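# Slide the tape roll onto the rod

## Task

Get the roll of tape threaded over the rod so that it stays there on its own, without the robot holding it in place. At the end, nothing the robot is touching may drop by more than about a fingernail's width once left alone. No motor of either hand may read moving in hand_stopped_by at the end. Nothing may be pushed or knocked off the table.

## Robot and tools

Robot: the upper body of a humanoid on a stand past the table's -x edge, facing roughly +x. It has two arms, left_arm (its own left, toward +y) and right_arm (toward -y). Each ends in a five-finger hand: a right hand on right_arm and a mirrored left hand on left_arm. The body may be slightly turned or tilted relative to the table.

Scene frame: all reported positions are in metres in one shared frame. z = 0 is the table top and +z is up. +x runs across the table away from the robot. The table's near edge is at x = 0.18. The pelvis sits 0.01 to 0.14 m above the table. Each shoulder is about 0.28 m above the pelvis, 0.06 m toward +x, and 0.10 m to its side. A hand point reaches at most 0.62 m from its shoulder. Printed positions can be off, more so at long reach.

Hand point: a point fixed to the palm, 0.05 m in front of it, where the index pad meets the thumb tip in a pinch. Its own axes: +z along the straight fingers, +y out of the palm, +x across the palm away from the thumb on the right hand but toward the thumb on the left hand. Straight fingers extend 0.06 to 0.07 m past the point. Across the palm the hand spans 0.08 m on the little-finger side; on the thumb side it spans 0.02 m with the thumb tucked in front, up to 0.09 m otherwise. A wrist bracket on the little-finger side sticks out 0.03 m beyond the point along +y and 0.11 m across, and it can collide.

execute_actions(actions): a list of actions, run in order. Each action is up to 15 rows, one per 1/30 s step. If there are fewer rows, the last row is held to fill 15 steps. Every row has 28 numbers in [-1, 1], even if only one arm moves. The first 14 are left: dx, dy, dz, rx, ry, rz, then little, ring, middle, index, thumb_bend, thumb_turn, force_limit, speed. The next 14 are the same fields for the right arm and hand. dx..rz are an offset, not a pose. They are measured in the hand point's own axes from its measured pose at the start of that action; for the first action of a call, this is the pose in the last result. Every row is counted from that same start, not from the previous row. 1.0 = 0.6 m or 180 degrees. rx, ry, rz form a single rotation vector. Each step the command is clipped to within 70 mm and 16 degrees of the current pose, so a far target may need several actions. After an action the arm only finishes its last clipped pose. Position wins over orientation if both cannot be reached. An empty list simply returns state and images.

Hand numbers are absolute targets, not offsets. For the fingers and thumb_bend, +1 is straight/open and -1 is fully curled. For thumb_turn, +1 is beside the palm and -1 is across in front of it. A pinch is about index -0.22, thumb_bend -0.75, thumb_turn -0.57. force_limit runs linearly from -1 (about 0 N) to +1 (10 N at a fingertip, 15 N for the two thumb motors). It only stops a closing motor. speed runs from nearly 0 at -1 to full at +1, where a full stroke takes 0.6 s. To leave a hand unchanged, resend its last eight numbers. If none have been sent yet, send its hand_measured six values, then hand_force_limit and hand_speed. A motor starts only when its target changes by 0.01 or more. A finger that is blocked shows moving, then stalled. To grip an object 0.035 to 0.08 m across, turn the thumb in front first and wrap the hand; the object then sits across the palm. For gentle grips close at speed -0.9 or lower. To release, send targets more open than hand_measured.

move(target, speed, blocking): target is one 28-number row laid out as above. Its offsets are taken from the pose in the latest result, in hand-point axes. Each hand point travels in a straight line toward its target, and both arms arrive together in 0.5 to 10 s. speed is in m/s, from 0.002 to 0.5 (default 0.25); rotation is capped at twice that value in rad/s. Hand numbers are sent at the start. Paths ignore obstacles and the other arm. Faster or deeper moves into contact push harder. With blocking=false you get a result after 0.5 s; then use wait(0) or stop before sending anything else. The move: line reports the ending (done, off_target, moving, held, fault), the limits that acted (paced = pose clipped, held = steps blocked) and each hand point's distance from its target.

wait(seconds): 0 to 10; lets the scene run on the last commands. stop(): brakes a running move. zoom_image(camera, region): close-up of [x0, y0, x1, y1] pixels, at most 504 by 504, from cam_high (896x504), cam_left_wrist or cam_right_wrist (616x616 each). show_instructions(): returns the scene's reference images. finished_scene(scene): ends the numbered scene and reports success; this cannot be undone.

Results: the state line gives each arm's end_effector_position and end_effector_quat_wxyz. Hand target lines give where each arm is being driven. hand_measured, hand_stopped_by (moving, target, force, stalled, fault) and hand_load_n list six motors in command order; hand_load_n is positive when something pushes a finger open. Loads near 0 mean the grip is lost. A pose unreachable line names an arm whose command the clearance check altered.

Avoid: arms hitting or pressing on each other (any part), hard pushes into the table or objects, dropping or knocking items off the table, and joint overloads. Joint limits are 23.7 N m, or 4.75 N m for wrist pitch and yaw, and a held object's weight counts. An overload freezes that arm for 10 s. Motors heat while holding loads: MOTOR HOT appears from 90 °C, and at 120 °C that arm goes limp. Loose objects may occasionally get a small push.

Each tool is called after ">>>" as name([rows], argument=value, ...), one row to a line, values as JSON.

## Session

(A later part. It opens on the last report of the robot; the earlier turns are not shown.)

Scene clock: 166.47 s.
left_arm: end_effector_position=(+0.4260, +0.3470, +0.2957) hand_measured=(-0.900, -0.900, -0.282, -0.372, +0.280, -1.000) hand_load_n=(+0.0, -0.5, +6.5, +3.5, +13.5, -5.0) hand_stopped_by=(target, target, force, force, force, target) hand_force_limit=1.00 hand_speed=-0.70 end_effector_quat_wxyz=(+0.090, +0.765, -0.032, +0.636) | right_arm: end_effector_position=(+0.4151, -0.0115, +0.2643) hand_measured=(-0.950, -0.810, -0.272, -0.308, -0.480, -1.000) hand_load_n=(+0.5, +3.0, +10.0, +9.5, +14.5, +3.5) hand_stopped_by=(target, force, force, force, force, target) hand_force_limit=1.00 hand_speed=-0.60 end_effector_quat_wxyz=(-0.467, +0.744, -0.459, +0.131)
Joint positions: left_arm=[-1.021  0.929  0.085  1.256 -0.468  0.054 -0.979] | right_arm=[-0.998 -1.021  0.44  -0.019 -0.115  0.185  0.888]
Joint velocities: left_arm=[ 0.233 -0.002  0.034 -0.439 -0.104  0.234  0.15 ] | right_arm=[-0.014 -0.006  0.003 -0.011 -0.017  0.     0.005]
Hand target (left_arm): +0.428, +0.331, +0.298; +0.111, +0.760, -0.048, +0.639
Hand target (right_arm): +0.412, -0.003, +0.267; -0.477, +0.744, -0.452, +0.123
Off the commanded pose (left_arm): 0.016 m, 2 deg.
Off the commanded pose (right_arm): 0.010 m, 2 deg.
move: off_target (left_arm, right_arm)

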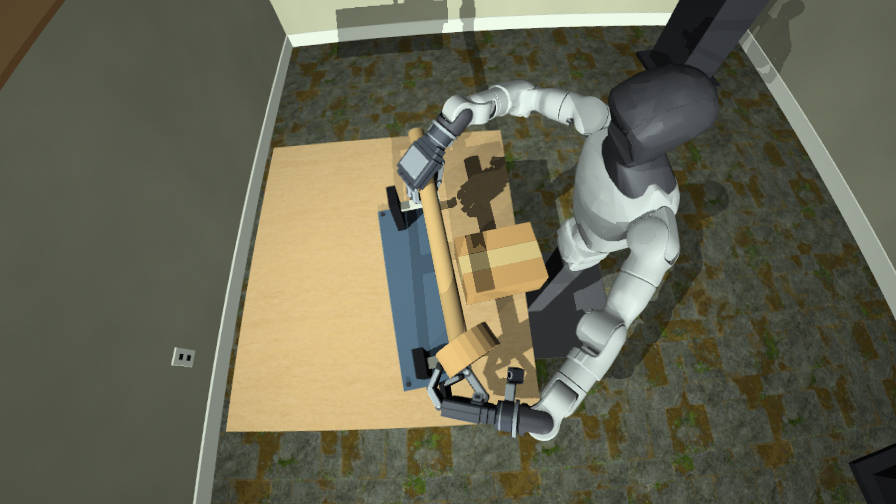

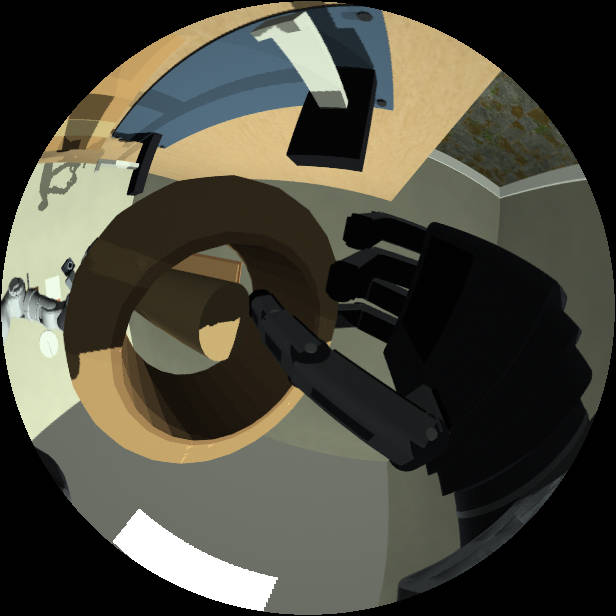

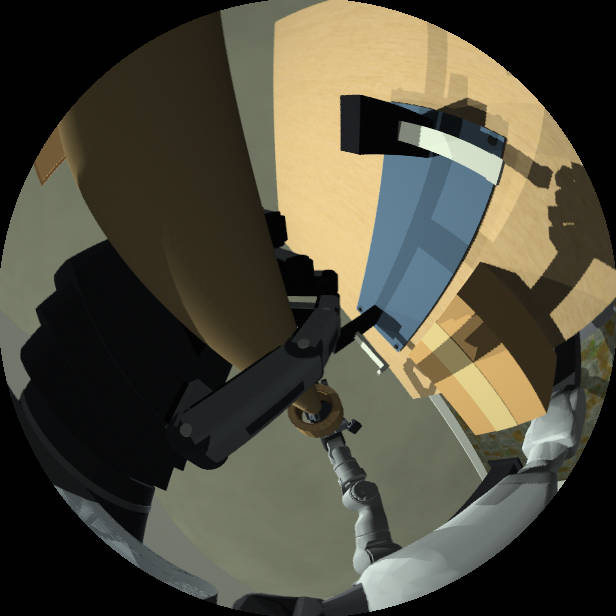

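>>> move(target=[0,-0.03,0,0,0,0,-0.9,-0.9,-0.75,-0.8,-0.8,-1,1,-0.7,0.018,-0.019,0.02,-0.013,-0.045,-0.03,-0.95,-0.95,-0.95,-0.95,-0.95,-1,1,-0.6], speed=0.05)

>>> move(target=[0,0.02,-0.033,0,0,0,-0.9,-0.9,-0.75,-0.8,-0.8,-1,1,-0.7,0,0,0,0,0,0,-0.95,-0.95,-0.95,-0.95,-0.95,-1,1,-0.6], speed=0.04)

>>> zoom_image(camera="cam_right_wrist", region=[250,340,420,510])

Scene clock: 179.40 s.
left_arm: end_effector_position=(+0.4287, +0.3615, +0.2927) hand_measured=(-0.900, -0.900, -0.282, -0.372, +0.280, -1.000) hand_load_n=(+0.0, -0.5, +6.5, +3.0, +14.5, -5.5) hand_stopped_by=(target, target, force, force, force, target) hand_force_limit=1.00 hand_speed=-0.70 end_effector_quat_wxyz=(+0.070, +0.772, -0.010, +0.632) | right_arm: end_effector_position=(+0.4390, -0.0146, +0.2676) hand_measured=(-0.950, -0.810, -0.272, -0.308, -0.480, -1.000) hand_load_n=(+0.0, +2.5, +11.0, +10.5, +14.0, +4.5) hand_stopped_by=(target, force, force, force, force, target) hand_force_limit=1.00 hand_speed=-0.60 end_effector_quat_wxyz=(-0.481, +0.776, -0.397, +0.098)
Joint positions: left_arm=[-1.103  0.935  0.08   1.412 -0.418 -0.008 -0.969] | right_arm=[-1.196 -0.908  0.489  0.543 -0.115 -0.343  0.939]
Joint velocities: left_arm=[-0.005  0.005 -0.009 -0.008  0.003  0.     0.   ] | right_arm=[-0.011 -0.012 -0.015  0.011 -0.008 -0.009  0.   ]
Hand target (left_arm): +0.429, +0.364, +0.294; +0.066, +0.772, -0.006, +0.632
Hand target (right_arm): +0.436, -0.013, +0.265; -0.477, +0.782, -0.389, +0.094
Off the commanded pose (left_arm): 0.003 m, 4 deg.
Off the commanded pose (right_arm): 0.006 m, 1 deg.
move: off_target (left_arm, right_arm)

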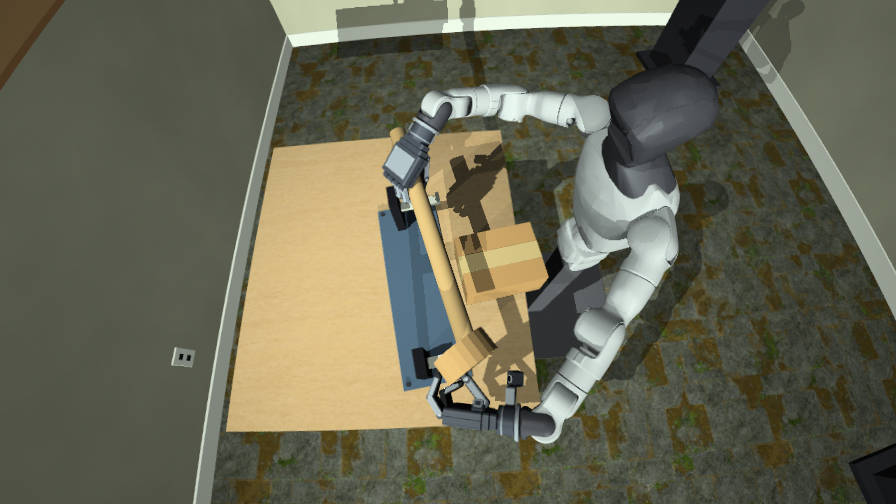

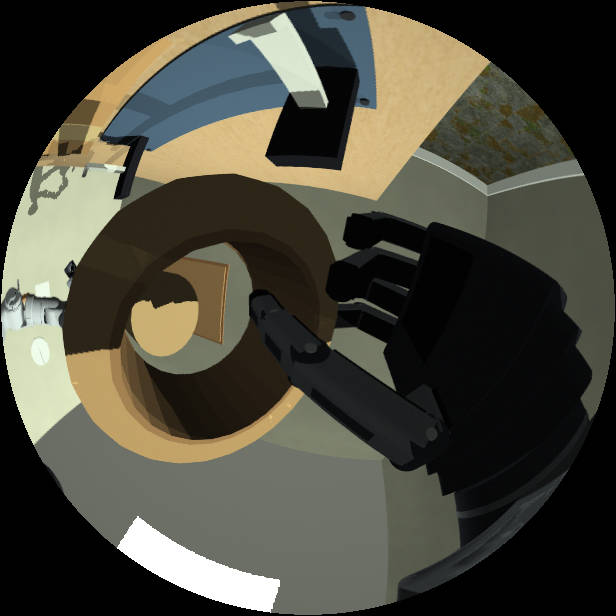

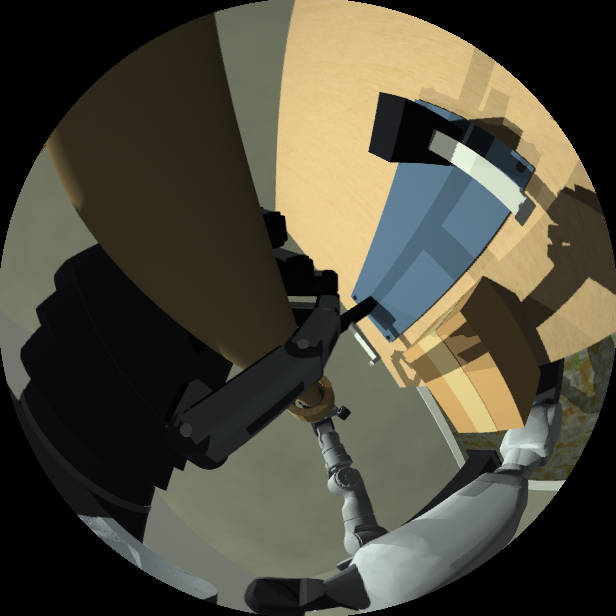

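Scene clock: 180.27 s.
left_arm: end_effector_position=(+0.4093, +0.3522, +0.2980) hand_measured=(-0.900, -0.900, -0.282, -0.372, +0.280, -1.000) hand_load_n=(+0.0, -0.5, +6.5, +3.0, +14.5, -5.5) hand_stopped_by=(target, target, force, force, force, target) hand_force_limit=1.00 hand_speed=-0.70 end_effector_quat_wxyz=(+0.102, +0.762, -0.046, +0.637) | right_arm: end_effector_position=(+0.4391, -0.0147, +0.2676) hand_measured=(-0.950, -0.810, -0.272, -0.308, -0.480, -1.000) hand_load_n=(+0.0, +3.0, +10.5, +10.0, +14.0, +4.5) hand_stopped_by=(target, force, force, force, force, target) hand_force_limit=1.00 hand_speed=-0.60 end_effector_quat_wxyz=(-0.481, +0.776, -0.397, +0.098)
Joint positions: left_arm=[-1.061  0.966  0.082  1.393 -0.454 -0.028 -1.095] | right_arm=[-1.196 -0.908  0.489  0.543 -0.115 -0.342  0.939]
Joint velocities: left_arm=[ 0.046  0.     0.009 -0.089 -0.04   0.026  0.   ] | right_arm=[0.    0.015 0.014 0.    0.005 0.    0.   ]
Hand target (left_arm): +0.409, +0.353, +0.298; +0.102, +0.762, -0.045, +0.638
Hand target (right_arm): +0.439, -0.015, +0.268; -0.481, +0.776, -0.397, +0.098
Off the commanded pose (left_arm): 0.001 m, 6 deg.
Off the commanded pose (right_arm): 0.000 m, 0 deg.
move: off_target (left_arm)

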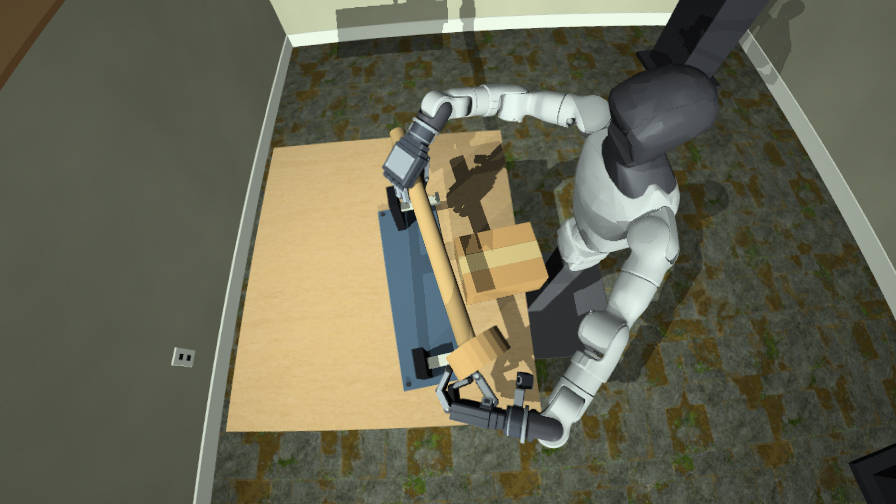

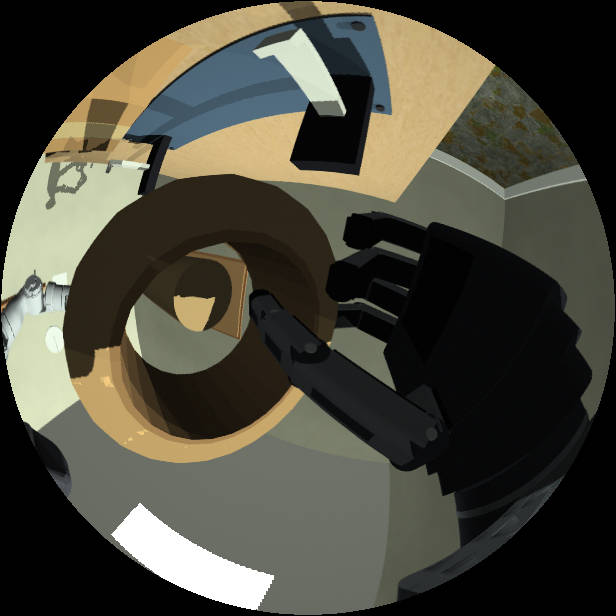

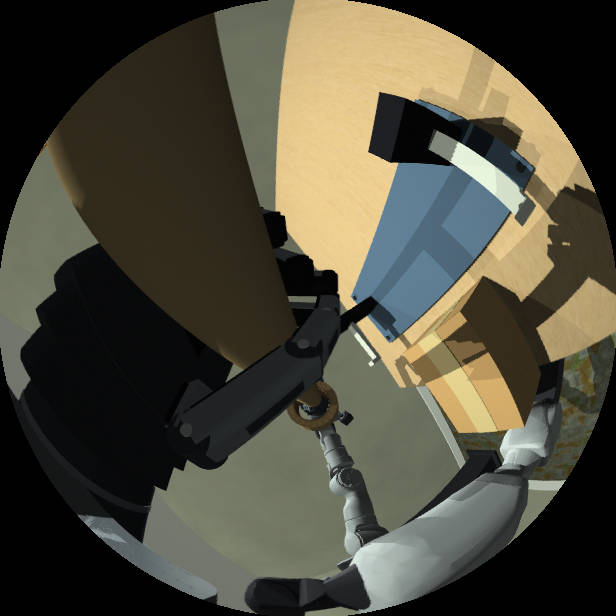

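Region (250, 340, 420, 510) of cam_right_wrist's 616x616 image, scaled by 2.965, with more detail than that image has.

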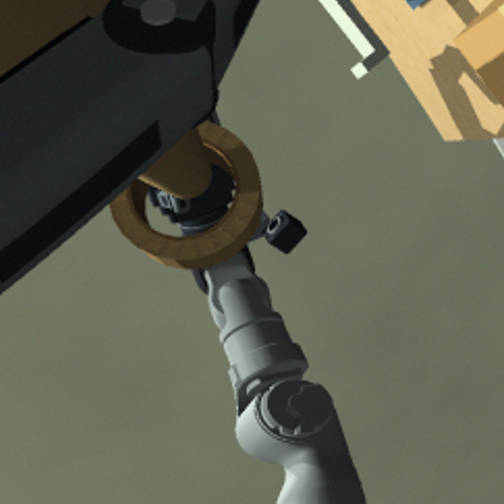

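Centred now. Advancing gently.

>>> move(target=[0.004,0.05,0.016,-0.03,0,0,-0.9,-0.9,-0.75,-0.8,-0.8,-1,1,-0.7,0,0,0,0,0,0,-0.95,-0.95,-0.95,-0.95,-0.95,-1,1,-0.6], speed=0.03)

Scene clock: 184.33 s.
left_arm: end_effector_position=(+0.4108, +0.3289, +0.2995) hand_measured=(-0.900, -0.900, -0.282, -0.372, +0.280, -1.000) hand_load_n=(+0.0, -0.5, +6.5, +3.0, +14.0, -5.5) hand_stopped_by=(target, target, force, force, force, target) hand_force_limit=1.00 hand_speed=-0.70 end_effector_quat_wxyz=(+0.125, +0.763, -0.070, +0.630) | right_arm: end_effector_position=(+0.4403, -0.0195, +0.2674) hand_measured=(-0.950, -0.810, -0.272, -0.308, -0.480, -1.000) hand_load_n=(+0.0, +2.5, +10.5, +9.5, +14.0, +4.5) hand_stopped_by=(target, force, force, force, force, target) hand_force_limit=1.00 hand_speed=-0.60 end_effector_quat_wxyz=(-0.477, +0.775, -0.401, +0.102)
Joint positions: left_arm=[-0.926  0.949  0.102  1.088 -0.504  0.137 -1.047] | right_arm=[-1.195 -0.919  0.489  0.546 -0.116 -0.342  0.942]
Joint velocities: left_arm=[ 0.02   0.     0.    -0.02  -0.003  0.011  0.005] | right_arm=[ 0.006 -0.012  0.011 -0.017  0.006  0.     0.   ]
Hand target (left_arm): +0.412, +0.321, +0.301; +0.137, +0.758, -0.077, +0.633
Hand target (right_arm): +0.439, -0.015, +0.268; -0.481, +0.776, -0.397, +0.098
Off the commanded pose (left_arm): 0.008 m, 2 deg.
Off the commanded pose (right_arm): 0.005 m, 1 deg.
move: off_target (left_arm, right_arm)

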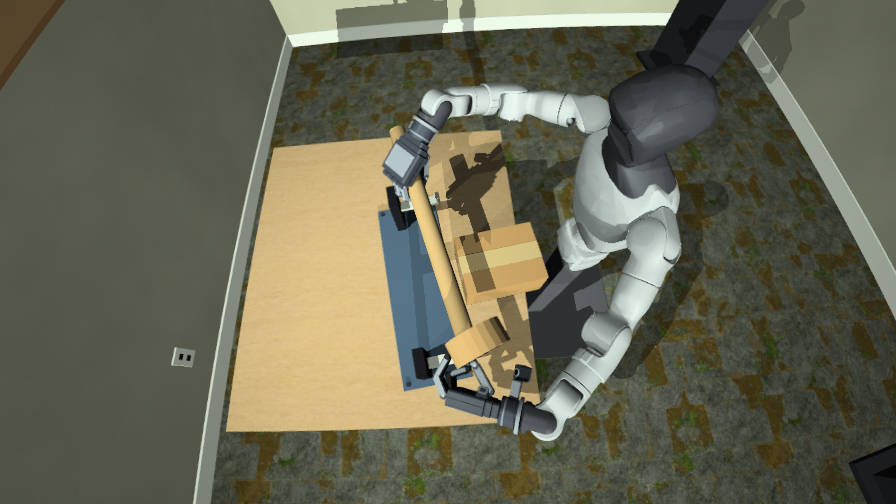

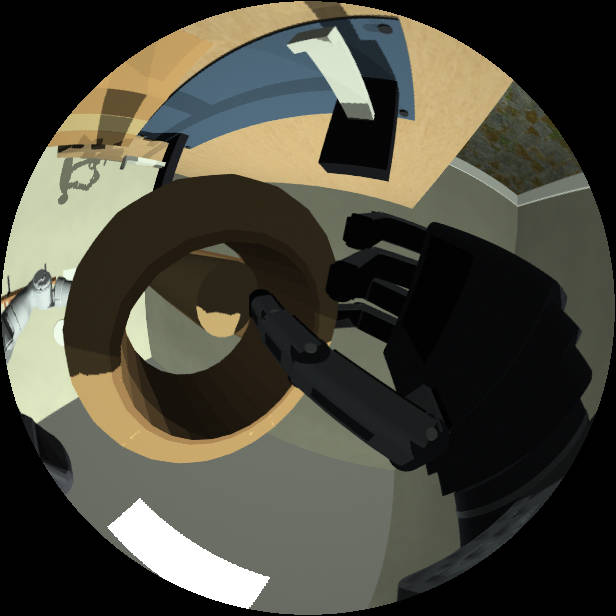

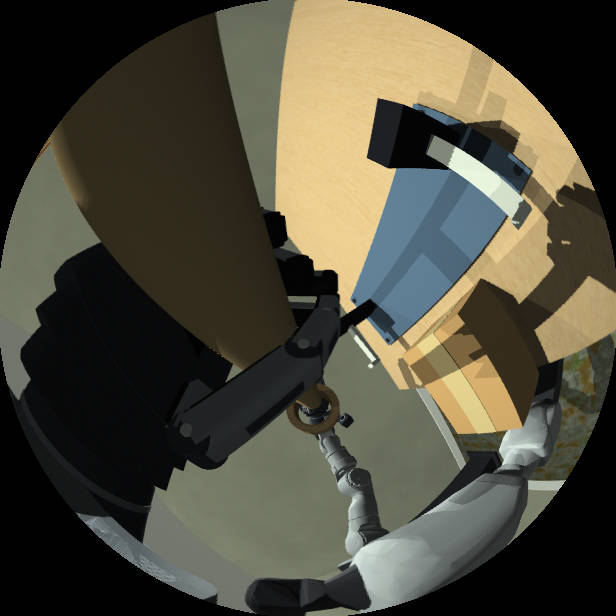

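>>> move(target=[-0.01,-0.022,0.022,-0.03,0,0,-0.9,-0.9,-0.75,-0.8,-0.8,-1,1,-0.7,0,0,0,0,0,0,-0.95,-0.95,-0.95,-0.95,-0.95,-1,1,-0.6], speed=0.04)

>>> move(target=[0,0.05,0.005,-0.02,0,0,-0.9,-0.9,-0.75,-0.8,-0.8,-1,1,-0.7,0,0,0,0,0,0,-0.95,-0.95,-0.95,-0.95,-0.95,-1,1,-0.6], speed=0.03)

>>> zoom_image(camera="cam_right_wrist", region=[270,360,370,460])

Scene clock: 191.97 s.
left_arm: end_effector_position=(+0.4252, +0.3372, +0.2894) hand_measured=(-0.900, -0.900, -0.282, -0.372, +0.280, -1.000) hand_load_n=(+0.0, -0.5, +6.5, +3.0, +14.5, -5.5) hand_stopped_by=(target, target, force, force, force, target) hand_force_limit=1.00 hand_speed=-0.70 end_effector_quat_wxyz=(+0.109, +0.773, -0.045, +0.623) | right_arm: end_effector_position=(+0.4401, -0.0196, +0.2674) hand_measured=(-0.950, -0.810, -0.272, -0.308, -0.480, -1.000) hand_load_n=(+0.0, +3.0, +10.5, +10.0, +14.0, +4.0) hand_stopped_by=(target, force, force, force, force, target) hand_force_limit=1.00 hand_speed=-0.60 end_effector_quat_wxyz=(-0.477, +0.776, -0.401, +0.102)
Joint positions: left_arm=[-1.111  0.915  0.069  1.412 -0.403 -0.005 -1.051] | right_arm=[-1.195 -0.919  0.489  0.546 -0.115 -0.343  0.942]
Joint velocities: left_arm=[ 0.    -0.006  0.006  0.     0.006  0.001  0.001] | right_arm=[ 0.003 -0.009  0.002 -0.002 -0.015  0.     0.   ]
Hand target (left_arm): +0.426, +0.337, +0.289; +0.109, +0.774, -0.044, +0.622
Hand target (right_arm): +0.440, -0.019, +0.267; -0.477, +0.775, -0.401, +0.102
Off the commanded pose (left_arm): 0.001 m, 9 deg.
Off the commanded pose (right_arm): 0.000 m, 0 deg.
move: off_target (left_arm)

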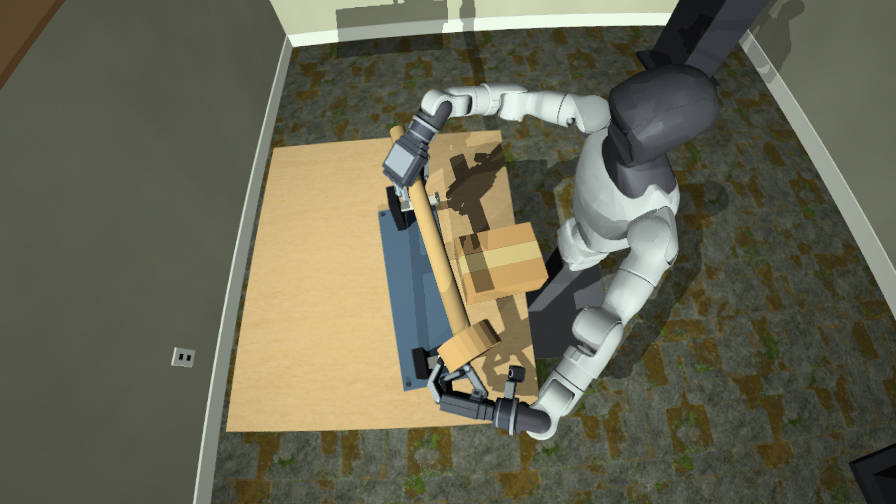

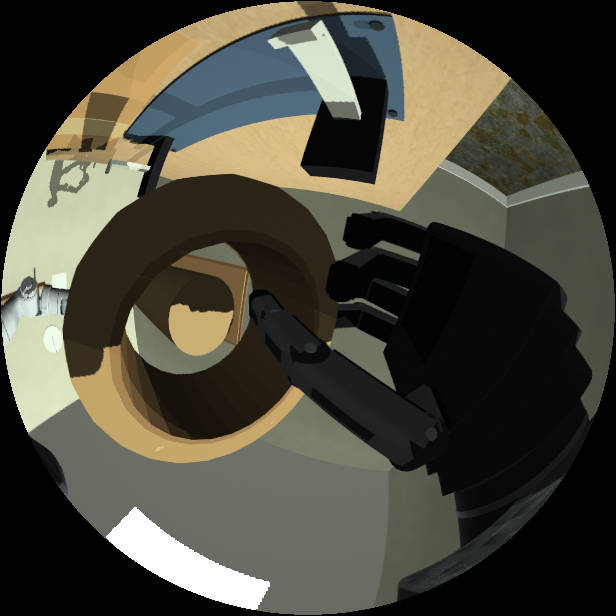

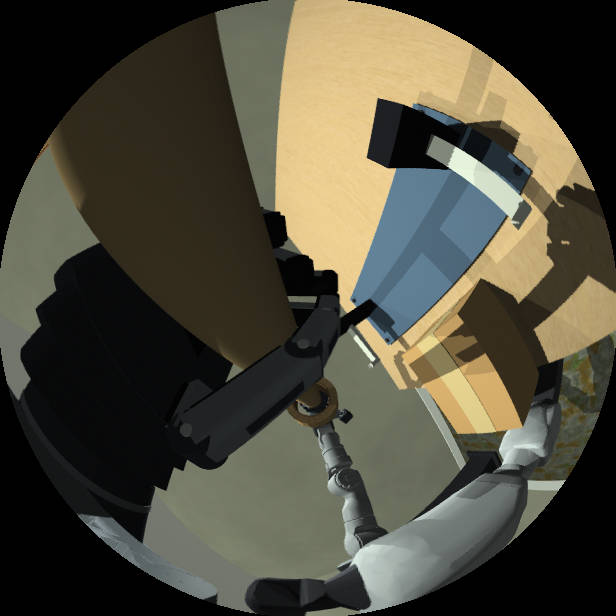

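Scene clock: 193.77 s.
left_arm: end_effector_position=(+0.4203, +0.3121, +0.2904) hand_measured=(-0.900, -0.900, -0.282, -0.372, +0.280, -1.000) hand_load_n=(+0.0, -0.5, +6.5, +3.0, +14.0, -5.5) hand_stopped_by=(target, target, force, force, force, target) hand_force_limit=1.00 hand_speed=-0.70 end_effector_quat_wxyz=(+0.124, +0.775, -0.063, +0.617) | right_arm: end_effector_position=(+0.4385, -0.0204, +0.2665) hand_measured=(-0.950, -0.810, -0.272, -0.308, -0.480, -1.000) hand_load_n=(+0.0, +2.5, +10.5, +9.5, +14.5, +4.0) hand_stopped_by=(target, force, force, force, force, target) hand_force_limit=1.00 hand_speed=-0.60 end_effector_quat_wxyz=(-0.474, +0.779, -0.398, +0.101)
Joint positions: left_arm=[-0.84   0.908  0.121  0.87  -0.515  0.271 -0.927] | right_arm=[-1.194 -0.921  0.489  0.546 -0.115 -0.351  0.95 ]
Joint velocities: left_arm=[ 0.021 -0.002  0.011 -0.012  0.014  0.016  0.007] | right_arm=[ 0.    -0.009  0.006 -0.002 -0.009  0.     0.   ]
Hand target (left_arm): +0.420, +0.308, +0.292; +0.132, +0.772, -0.067, +0.619
Hand target (right_arm): +0.440, -0.020, +0.267; -0.477, +0.776, -0.401, +0.102
Off the commanded pose (left_arm): 0.005 m, 1 deg.
Off the commanded pose (right_arm): 0.002 m, 1 deg.
move: off_target (left_arm)

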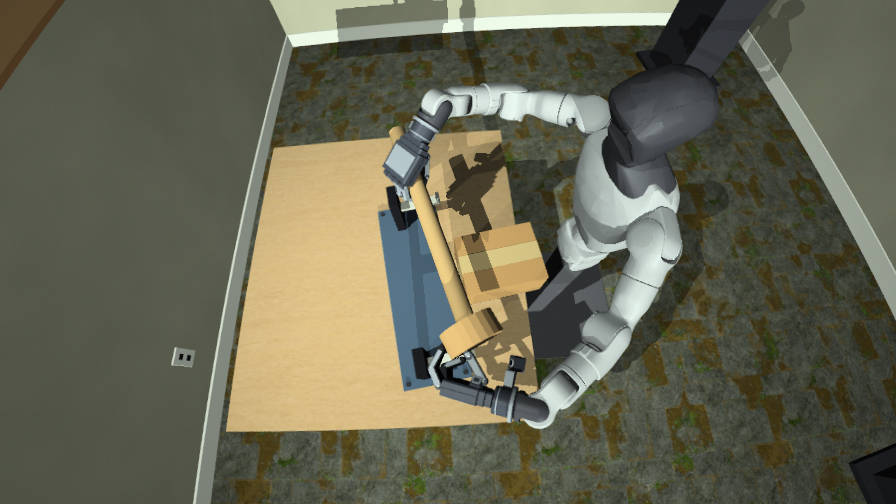

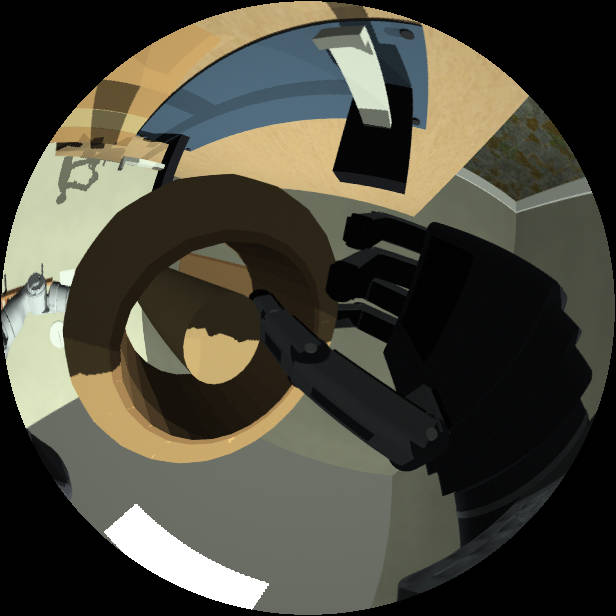

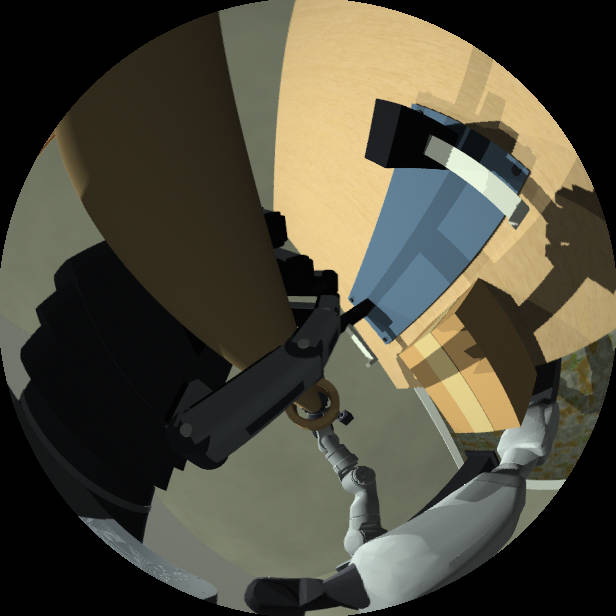

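Region (270, 360, 370, 460) of cam_right_wrist's 616x616 image, scaled by 5.040, with more detail than that image has.

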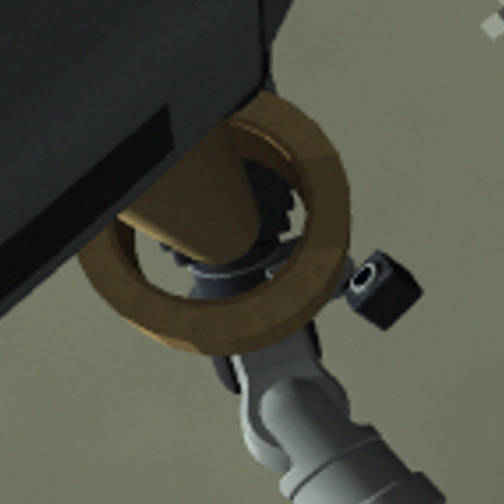

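The tip is inside and meets the thumb. Shifting the ring +x and further on while advancing.

>>> move(target=[0.004,0.035,0.03,0,0,0,-0.9,-0.9,-0.75,-0.8,-0.8,-1,1,-0.7,-0.028,0.004,0.009,0,0,0,-0.95,-0.95,-0.95,-0.95,-0.95,-1,1,-0.6], speed=0.03)

Scene clock: 197.57 s.
left_arm: end_effector_position=(+0.4306, +0.2987, +0.2905) hand_measured=(-0.900, -0.900, -0.282, -0.372, +0.280, -1.000) hand_load_n=(+0.0, -0.5, +6.5, +3.0, +14.5, -6.0) hand_stopped_by=(target, target, force, force, force, target) hand_force_limit=1.00 hand_speed=-0.70 end_effector_quat_wxyz=(+0.109, +0.779, -0.054, +0.616) | right_arm: end_effector_position=(+0.4304, -0.0142, +0.2610) hand_measured=(-0.950, -0.810, -0.272, -0.308, -0.480, -1.000) hand_load_n=(+1.0, +4.0, +10.5, +9.5, +14.0, +3.5) hand_stopped_by=(target, force, force, force, force, target) hand_force_limit=1.00 hand_speed=-0.60 end_effector_quat_wxyz=(-0.462, +0.782, -0.405, +0.105)
Joint positions: left_arm=[-0.786  0.875  0.13   0.683 -0.536  0.375 -0.788] | right_arm=[-1.151 -0.934  0.491  0.394 -0.129 -0.22   0.95 ]
Joint velocities: left_arm=[ 0.005 -0.009  0.     0.002 -0.005  0.     0.003] | right_arm=[-0.006  0.003 -0.006 -0.026 -0.018  0.003  0.   ]
Hand target (left_arm): +0.431, +0.287, +0.290; +0.124, +0.776, -0.064, +0.615
Hand target (right_arm): +0.429, -0.005, +0.265; -0.474, +0.779, -0.399, +0.100
Off the commanded pose (left_arm): 0.012 m, 2 deg.
Off the commanded pose (right_arm): 0.010 m, 2 deg.
move: off_target (left_arm, right_arm)

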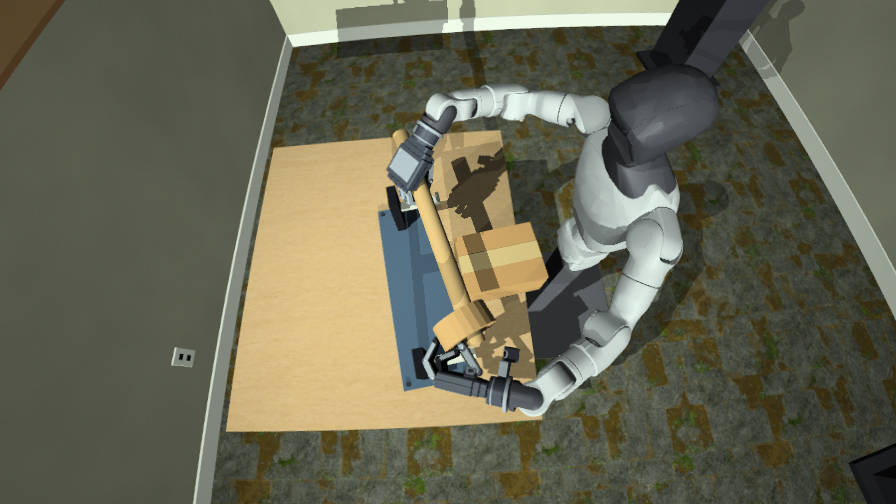

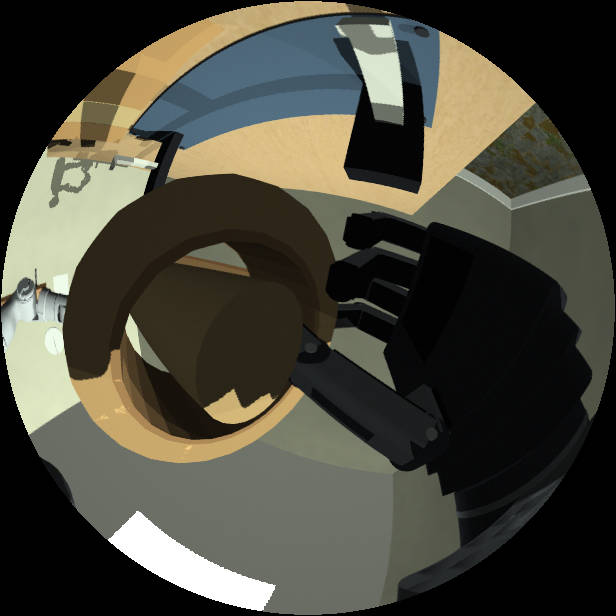

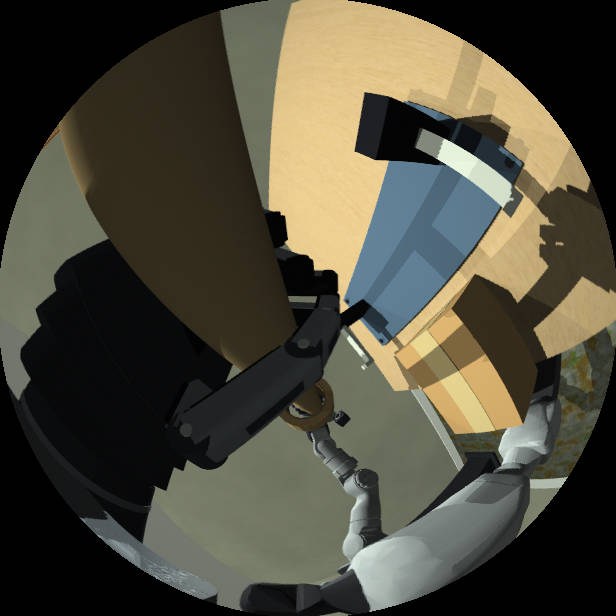

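>>> move(target=[-0.01,0,0.01,0,0,0,1,1,1,1,0.7,-1,0.9,-0.5,0,0,0,0,0,0,-0.95,-0.95,-0.95,-0.95,-0.95,-1,1,-0.6], speed=0.02)

>>> move(target=[-0.01,-0.06,-0.03,0,0,0,1,1,1,1,0.7,-1,0.9,-0.5,0,0,0,0,0,0,-0.95,-0.95,-0.95,-0.95,-0.95,-1,1,-0.6], speed=0.04)

Scene clock: 216.90 s.
left_arm: end_effector_position=(+0.4348, +0.2985, +0.2850) hand_measured=(+1.000, -0.450, +1.000, +1.000, +0.692, -1.000) hand_load_n=(+0.0, -12.0, +0.0, +0.0, -4.5, -7.5) hand_stopped_by=(target, stalled, target, target, target, target) hand_force_limit=0.90 hand_speed=-0.50 end_effector_quat_wxyz=(+0.109, +0.777, -0.051, +0.618) | right_arm: end_effector_position=(+0.4298, -0.0172, +0.2569) hand_measured=(-0.950, -0.810, -0.272, -0.308, -0.480, -1.000) hand_load_n=(+0.0, +5.5, +11.0, +10.5, +14.0, +4.0) hand_stopped_by=(target, force, force, force, force, target) hand_force_limit=1.00 hand_speed=-0.60 end_effector_quat_wxyz=(-0.454, +0.786, -0.406, +0.108)
Joint positions: left_arm=[-0.807  0.856  0.113  0.741 -0.529  0.328 -0.789] | right_arm=[-1.146 -0.935  0.492  0.394 -0.141 -0.221  0.958]
Joint velocities: left_arm=[ 0.011  0.011  0.011 -0.009 -0.005  0.     0.   ] | right_arm=[-0.009 -0.006 -0.002 -0.014  0.     0.     0.   ]
Hand target (left_arm): +0.435, +0.297, +0.283; +0.109, +0.779, -0.053, +0.616
Hand target (right_arm): +0.430, -0.014, +0.261; -0.462, +0.782, -0.405, +0.106
Off the commanded pose (left_arm): 0.002 m, 0 deg.
Off the commanded pose (right_arm): 0.005 m, 1 deg.
move: off_target (right_arm)

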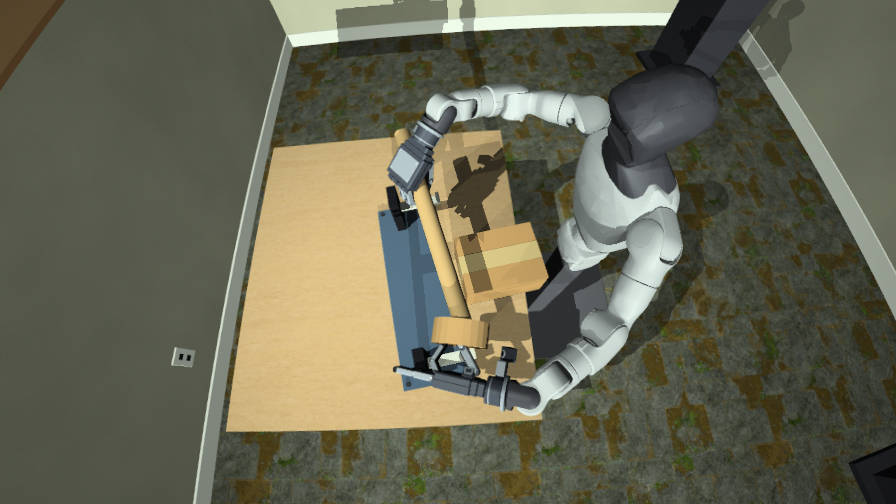

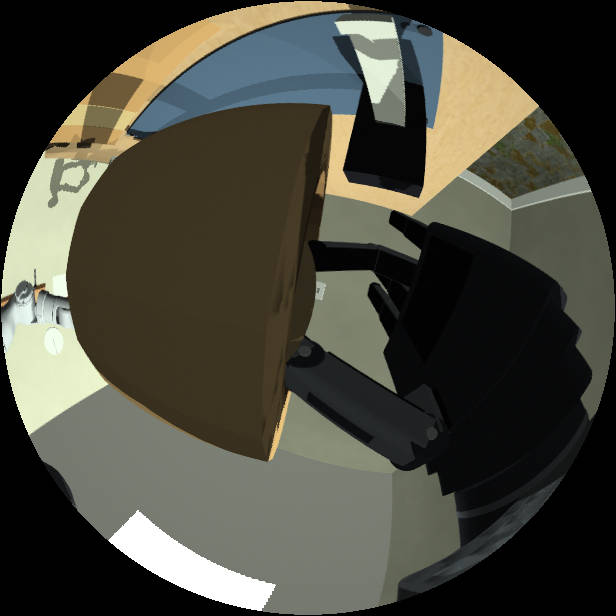

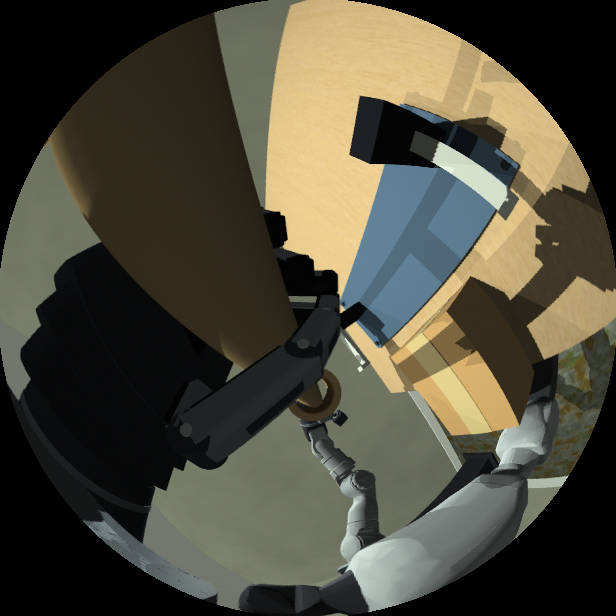

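Scene clock: 218.27 s.
left_arm: end_effector_position=(+0.4266, +0.3383, +0.2813) hand_measured=(+1.000, -0.450, +1.000, +1.000, +0.692, -1.000) hand_load_n=(+0.0, -11.5, +0.0, +0.0, -4.0, -8.5) hand_stopped_by=(target, stalled, target, target, target, target) hand_force_limit=0.90 hand_speed=-0.50 end_effector_quat_wxyz=(+0.103, +0.776, -0.038, +0.622) | right_arm: end_effector_position=(+0.4298, -0.0173, +0.2567) hand_measured=(-0.950, -0.810, -0.272, -0.308, -0.480, -1.000) hand_load_n=(+0.0, +5.0, +11.0, +10.0, +14.0, +4.0) hand_stopped_by=(target, force, force, force, force, target) hand_force_limit=1.00 hand_speed=-0.60 end_effector_quat_wxyz=(-0.454, +0.786, -0.406, +0.108)
Joint positions: left_arm=[-1.075  0.902  0.076  1.381 -0.413 -0.004 -1.02 ] | right_arm=[-1.146 -0.935  0.493  0.394 -0.141 -0.221  0.958]
Joint velocities: left_arm=[-0.087  0.009 -0.012  0.164  0.061 -0.09  -0.036] | right_arm=[-0.017 -0.012  0.012  0.008  0.     0.     0.   ]
Hand target (left_arm): +0.427, +0.337, +0.280; +0.103, +0.777, -0.041, +0.620
Hand target (right_arm): +0.430, -0.017, +0.257; -0.454, +0.786, -0.406, +0.108
Off the commanded pose (left_arm): 0.003 m, 2 deg.
Off the commanded pose (right_arm): 0.000 m, 0 deg.
move: done

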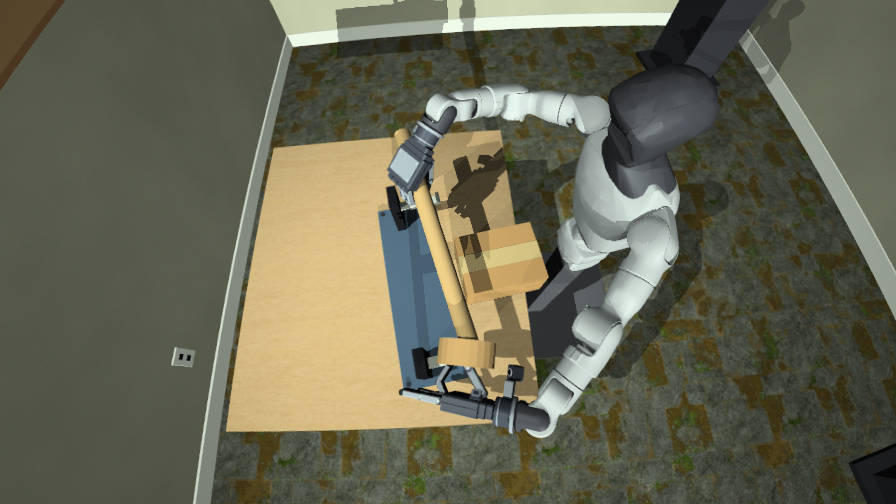

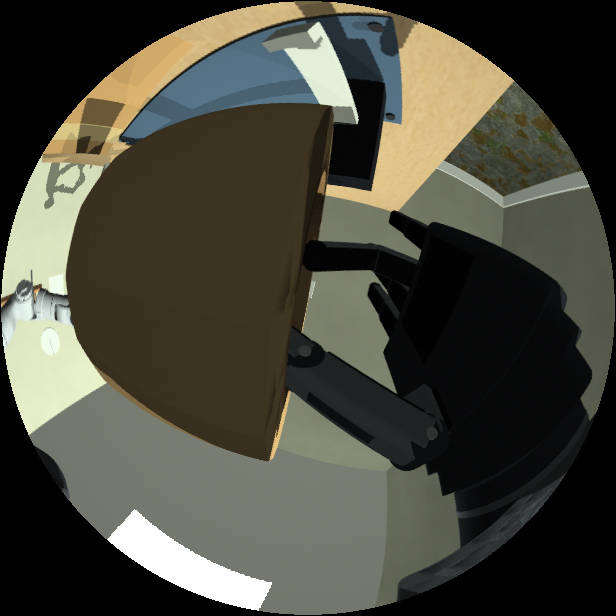

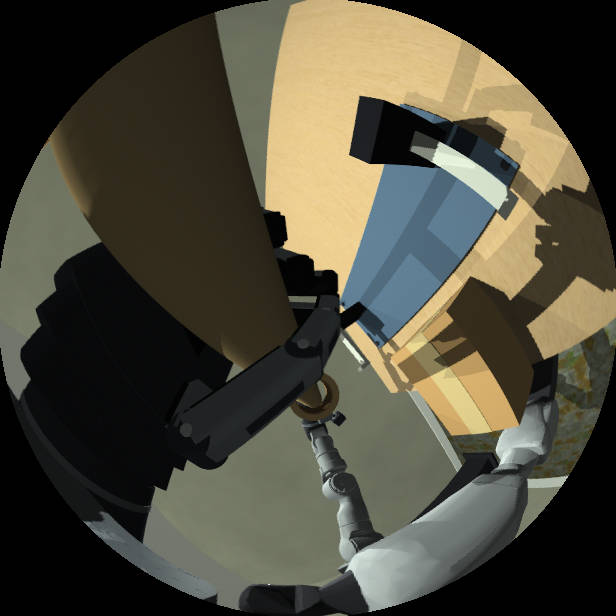

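>>> move(target=[0.01,0.065,0.03,0,0,0,1,1,1,1,0.7,-1,0.9,-0.5,0,0,0,0,0,0,-0.95,-0.95,-0.95,-0.95,-0.95,-1,1,-0.6], speed=0.03)

>>> zoom_image(camera="cam_high", region=[380,250,620,470])

Scene clock: 223.67 s.
left_arm: end_effector_position=(+0.4346, +0.2976, +0.2862) hand_measured=(+1.000, -0.450, +1.000, +1.000, +0.692, -1.000) hand_load_n=(+0.0, -11.5, +0.0, +0.0, -4.0, -8.0) hand_stopped_by=(target, stalled, target, target, target, target) hand_force_limit=0.90 hand_speed=-0.50 end_effector_quat_wxyz=(+0.098, +0.780, -0.044, +0.617) | right_arm: end_effector_position=(+0.4300, -0.0177, +0.2568) hand_measured=(-0.950, -0.810, -0.272, -0.308, -0.480, -1.000) hand_load_n=(+0.0, +5.0, +11.0, +10.5, +14.0, +4.0) hand_stopped_by=(target, force, force, force, force, target) hand_force_limit=1.00 hand_speed=-0.60 end_effector_quat_wxyz=(-0.454, +0.786, -0.406, +0.108)
Joint positions: left_arm=[-0.763  0.856  0.132  0.64  -0.544  0.384 -0.728] | right_arm=[-1.146 -0.936  0.493  0.394 -0.141 -0.221  0.958]
Joint velocities: left_arm=[ 0.006 -0.002  0.012 -0.018 -0.008  0.008  0.003] | right_arm=[ 0.002  0.    -0.012 -0.008  0.009  0.     0.   ]
Hand target (left_arm): +0.435, +0.297, +0.286; +0.101, +0.779, -0.042, +0.617
Hand target (right_arm): +0.430, -0.017, +0.257; -0.454, +0.786, -0.406, +0.108
Off the commanded pose (left_arm): 0.004 m, 1 deg.
Off the commanded pose (right_arm): 0.000 m, 0 deg.
move: off_target (left_arm)

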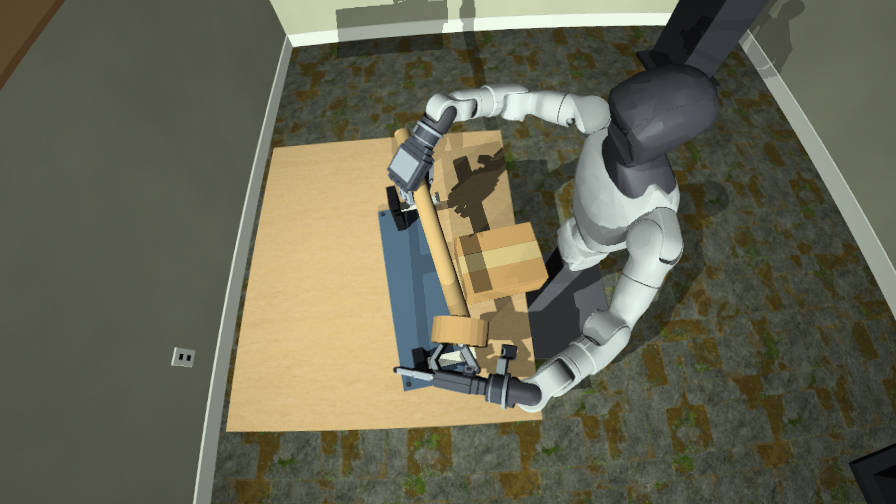

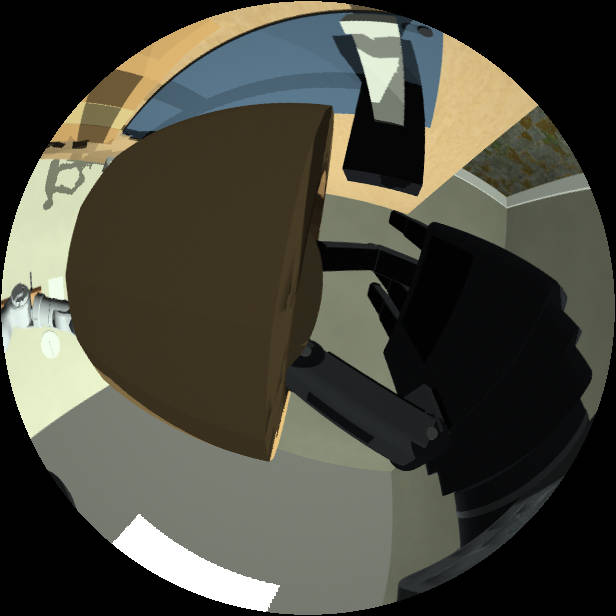

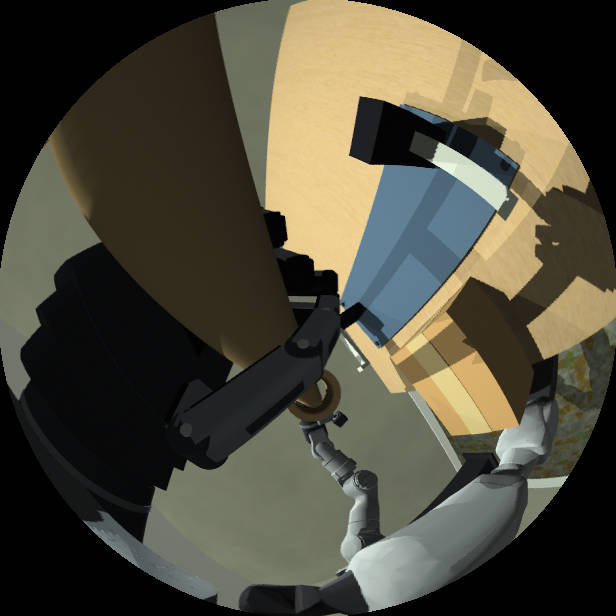

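Region (380, 250, 620, 470) of cam_high's 896x504 image, scaled by 2.100, with more detail than that image has; it fills the top 462 rows of this view, and the rest is white.

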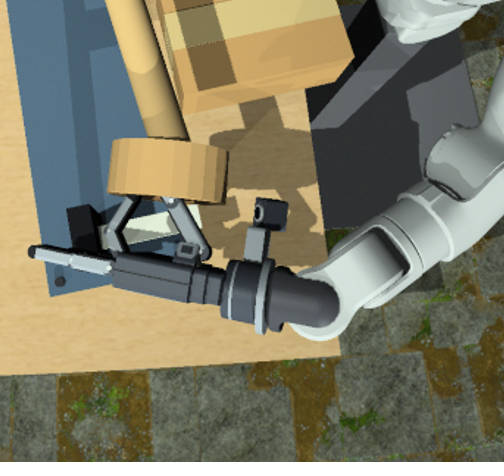

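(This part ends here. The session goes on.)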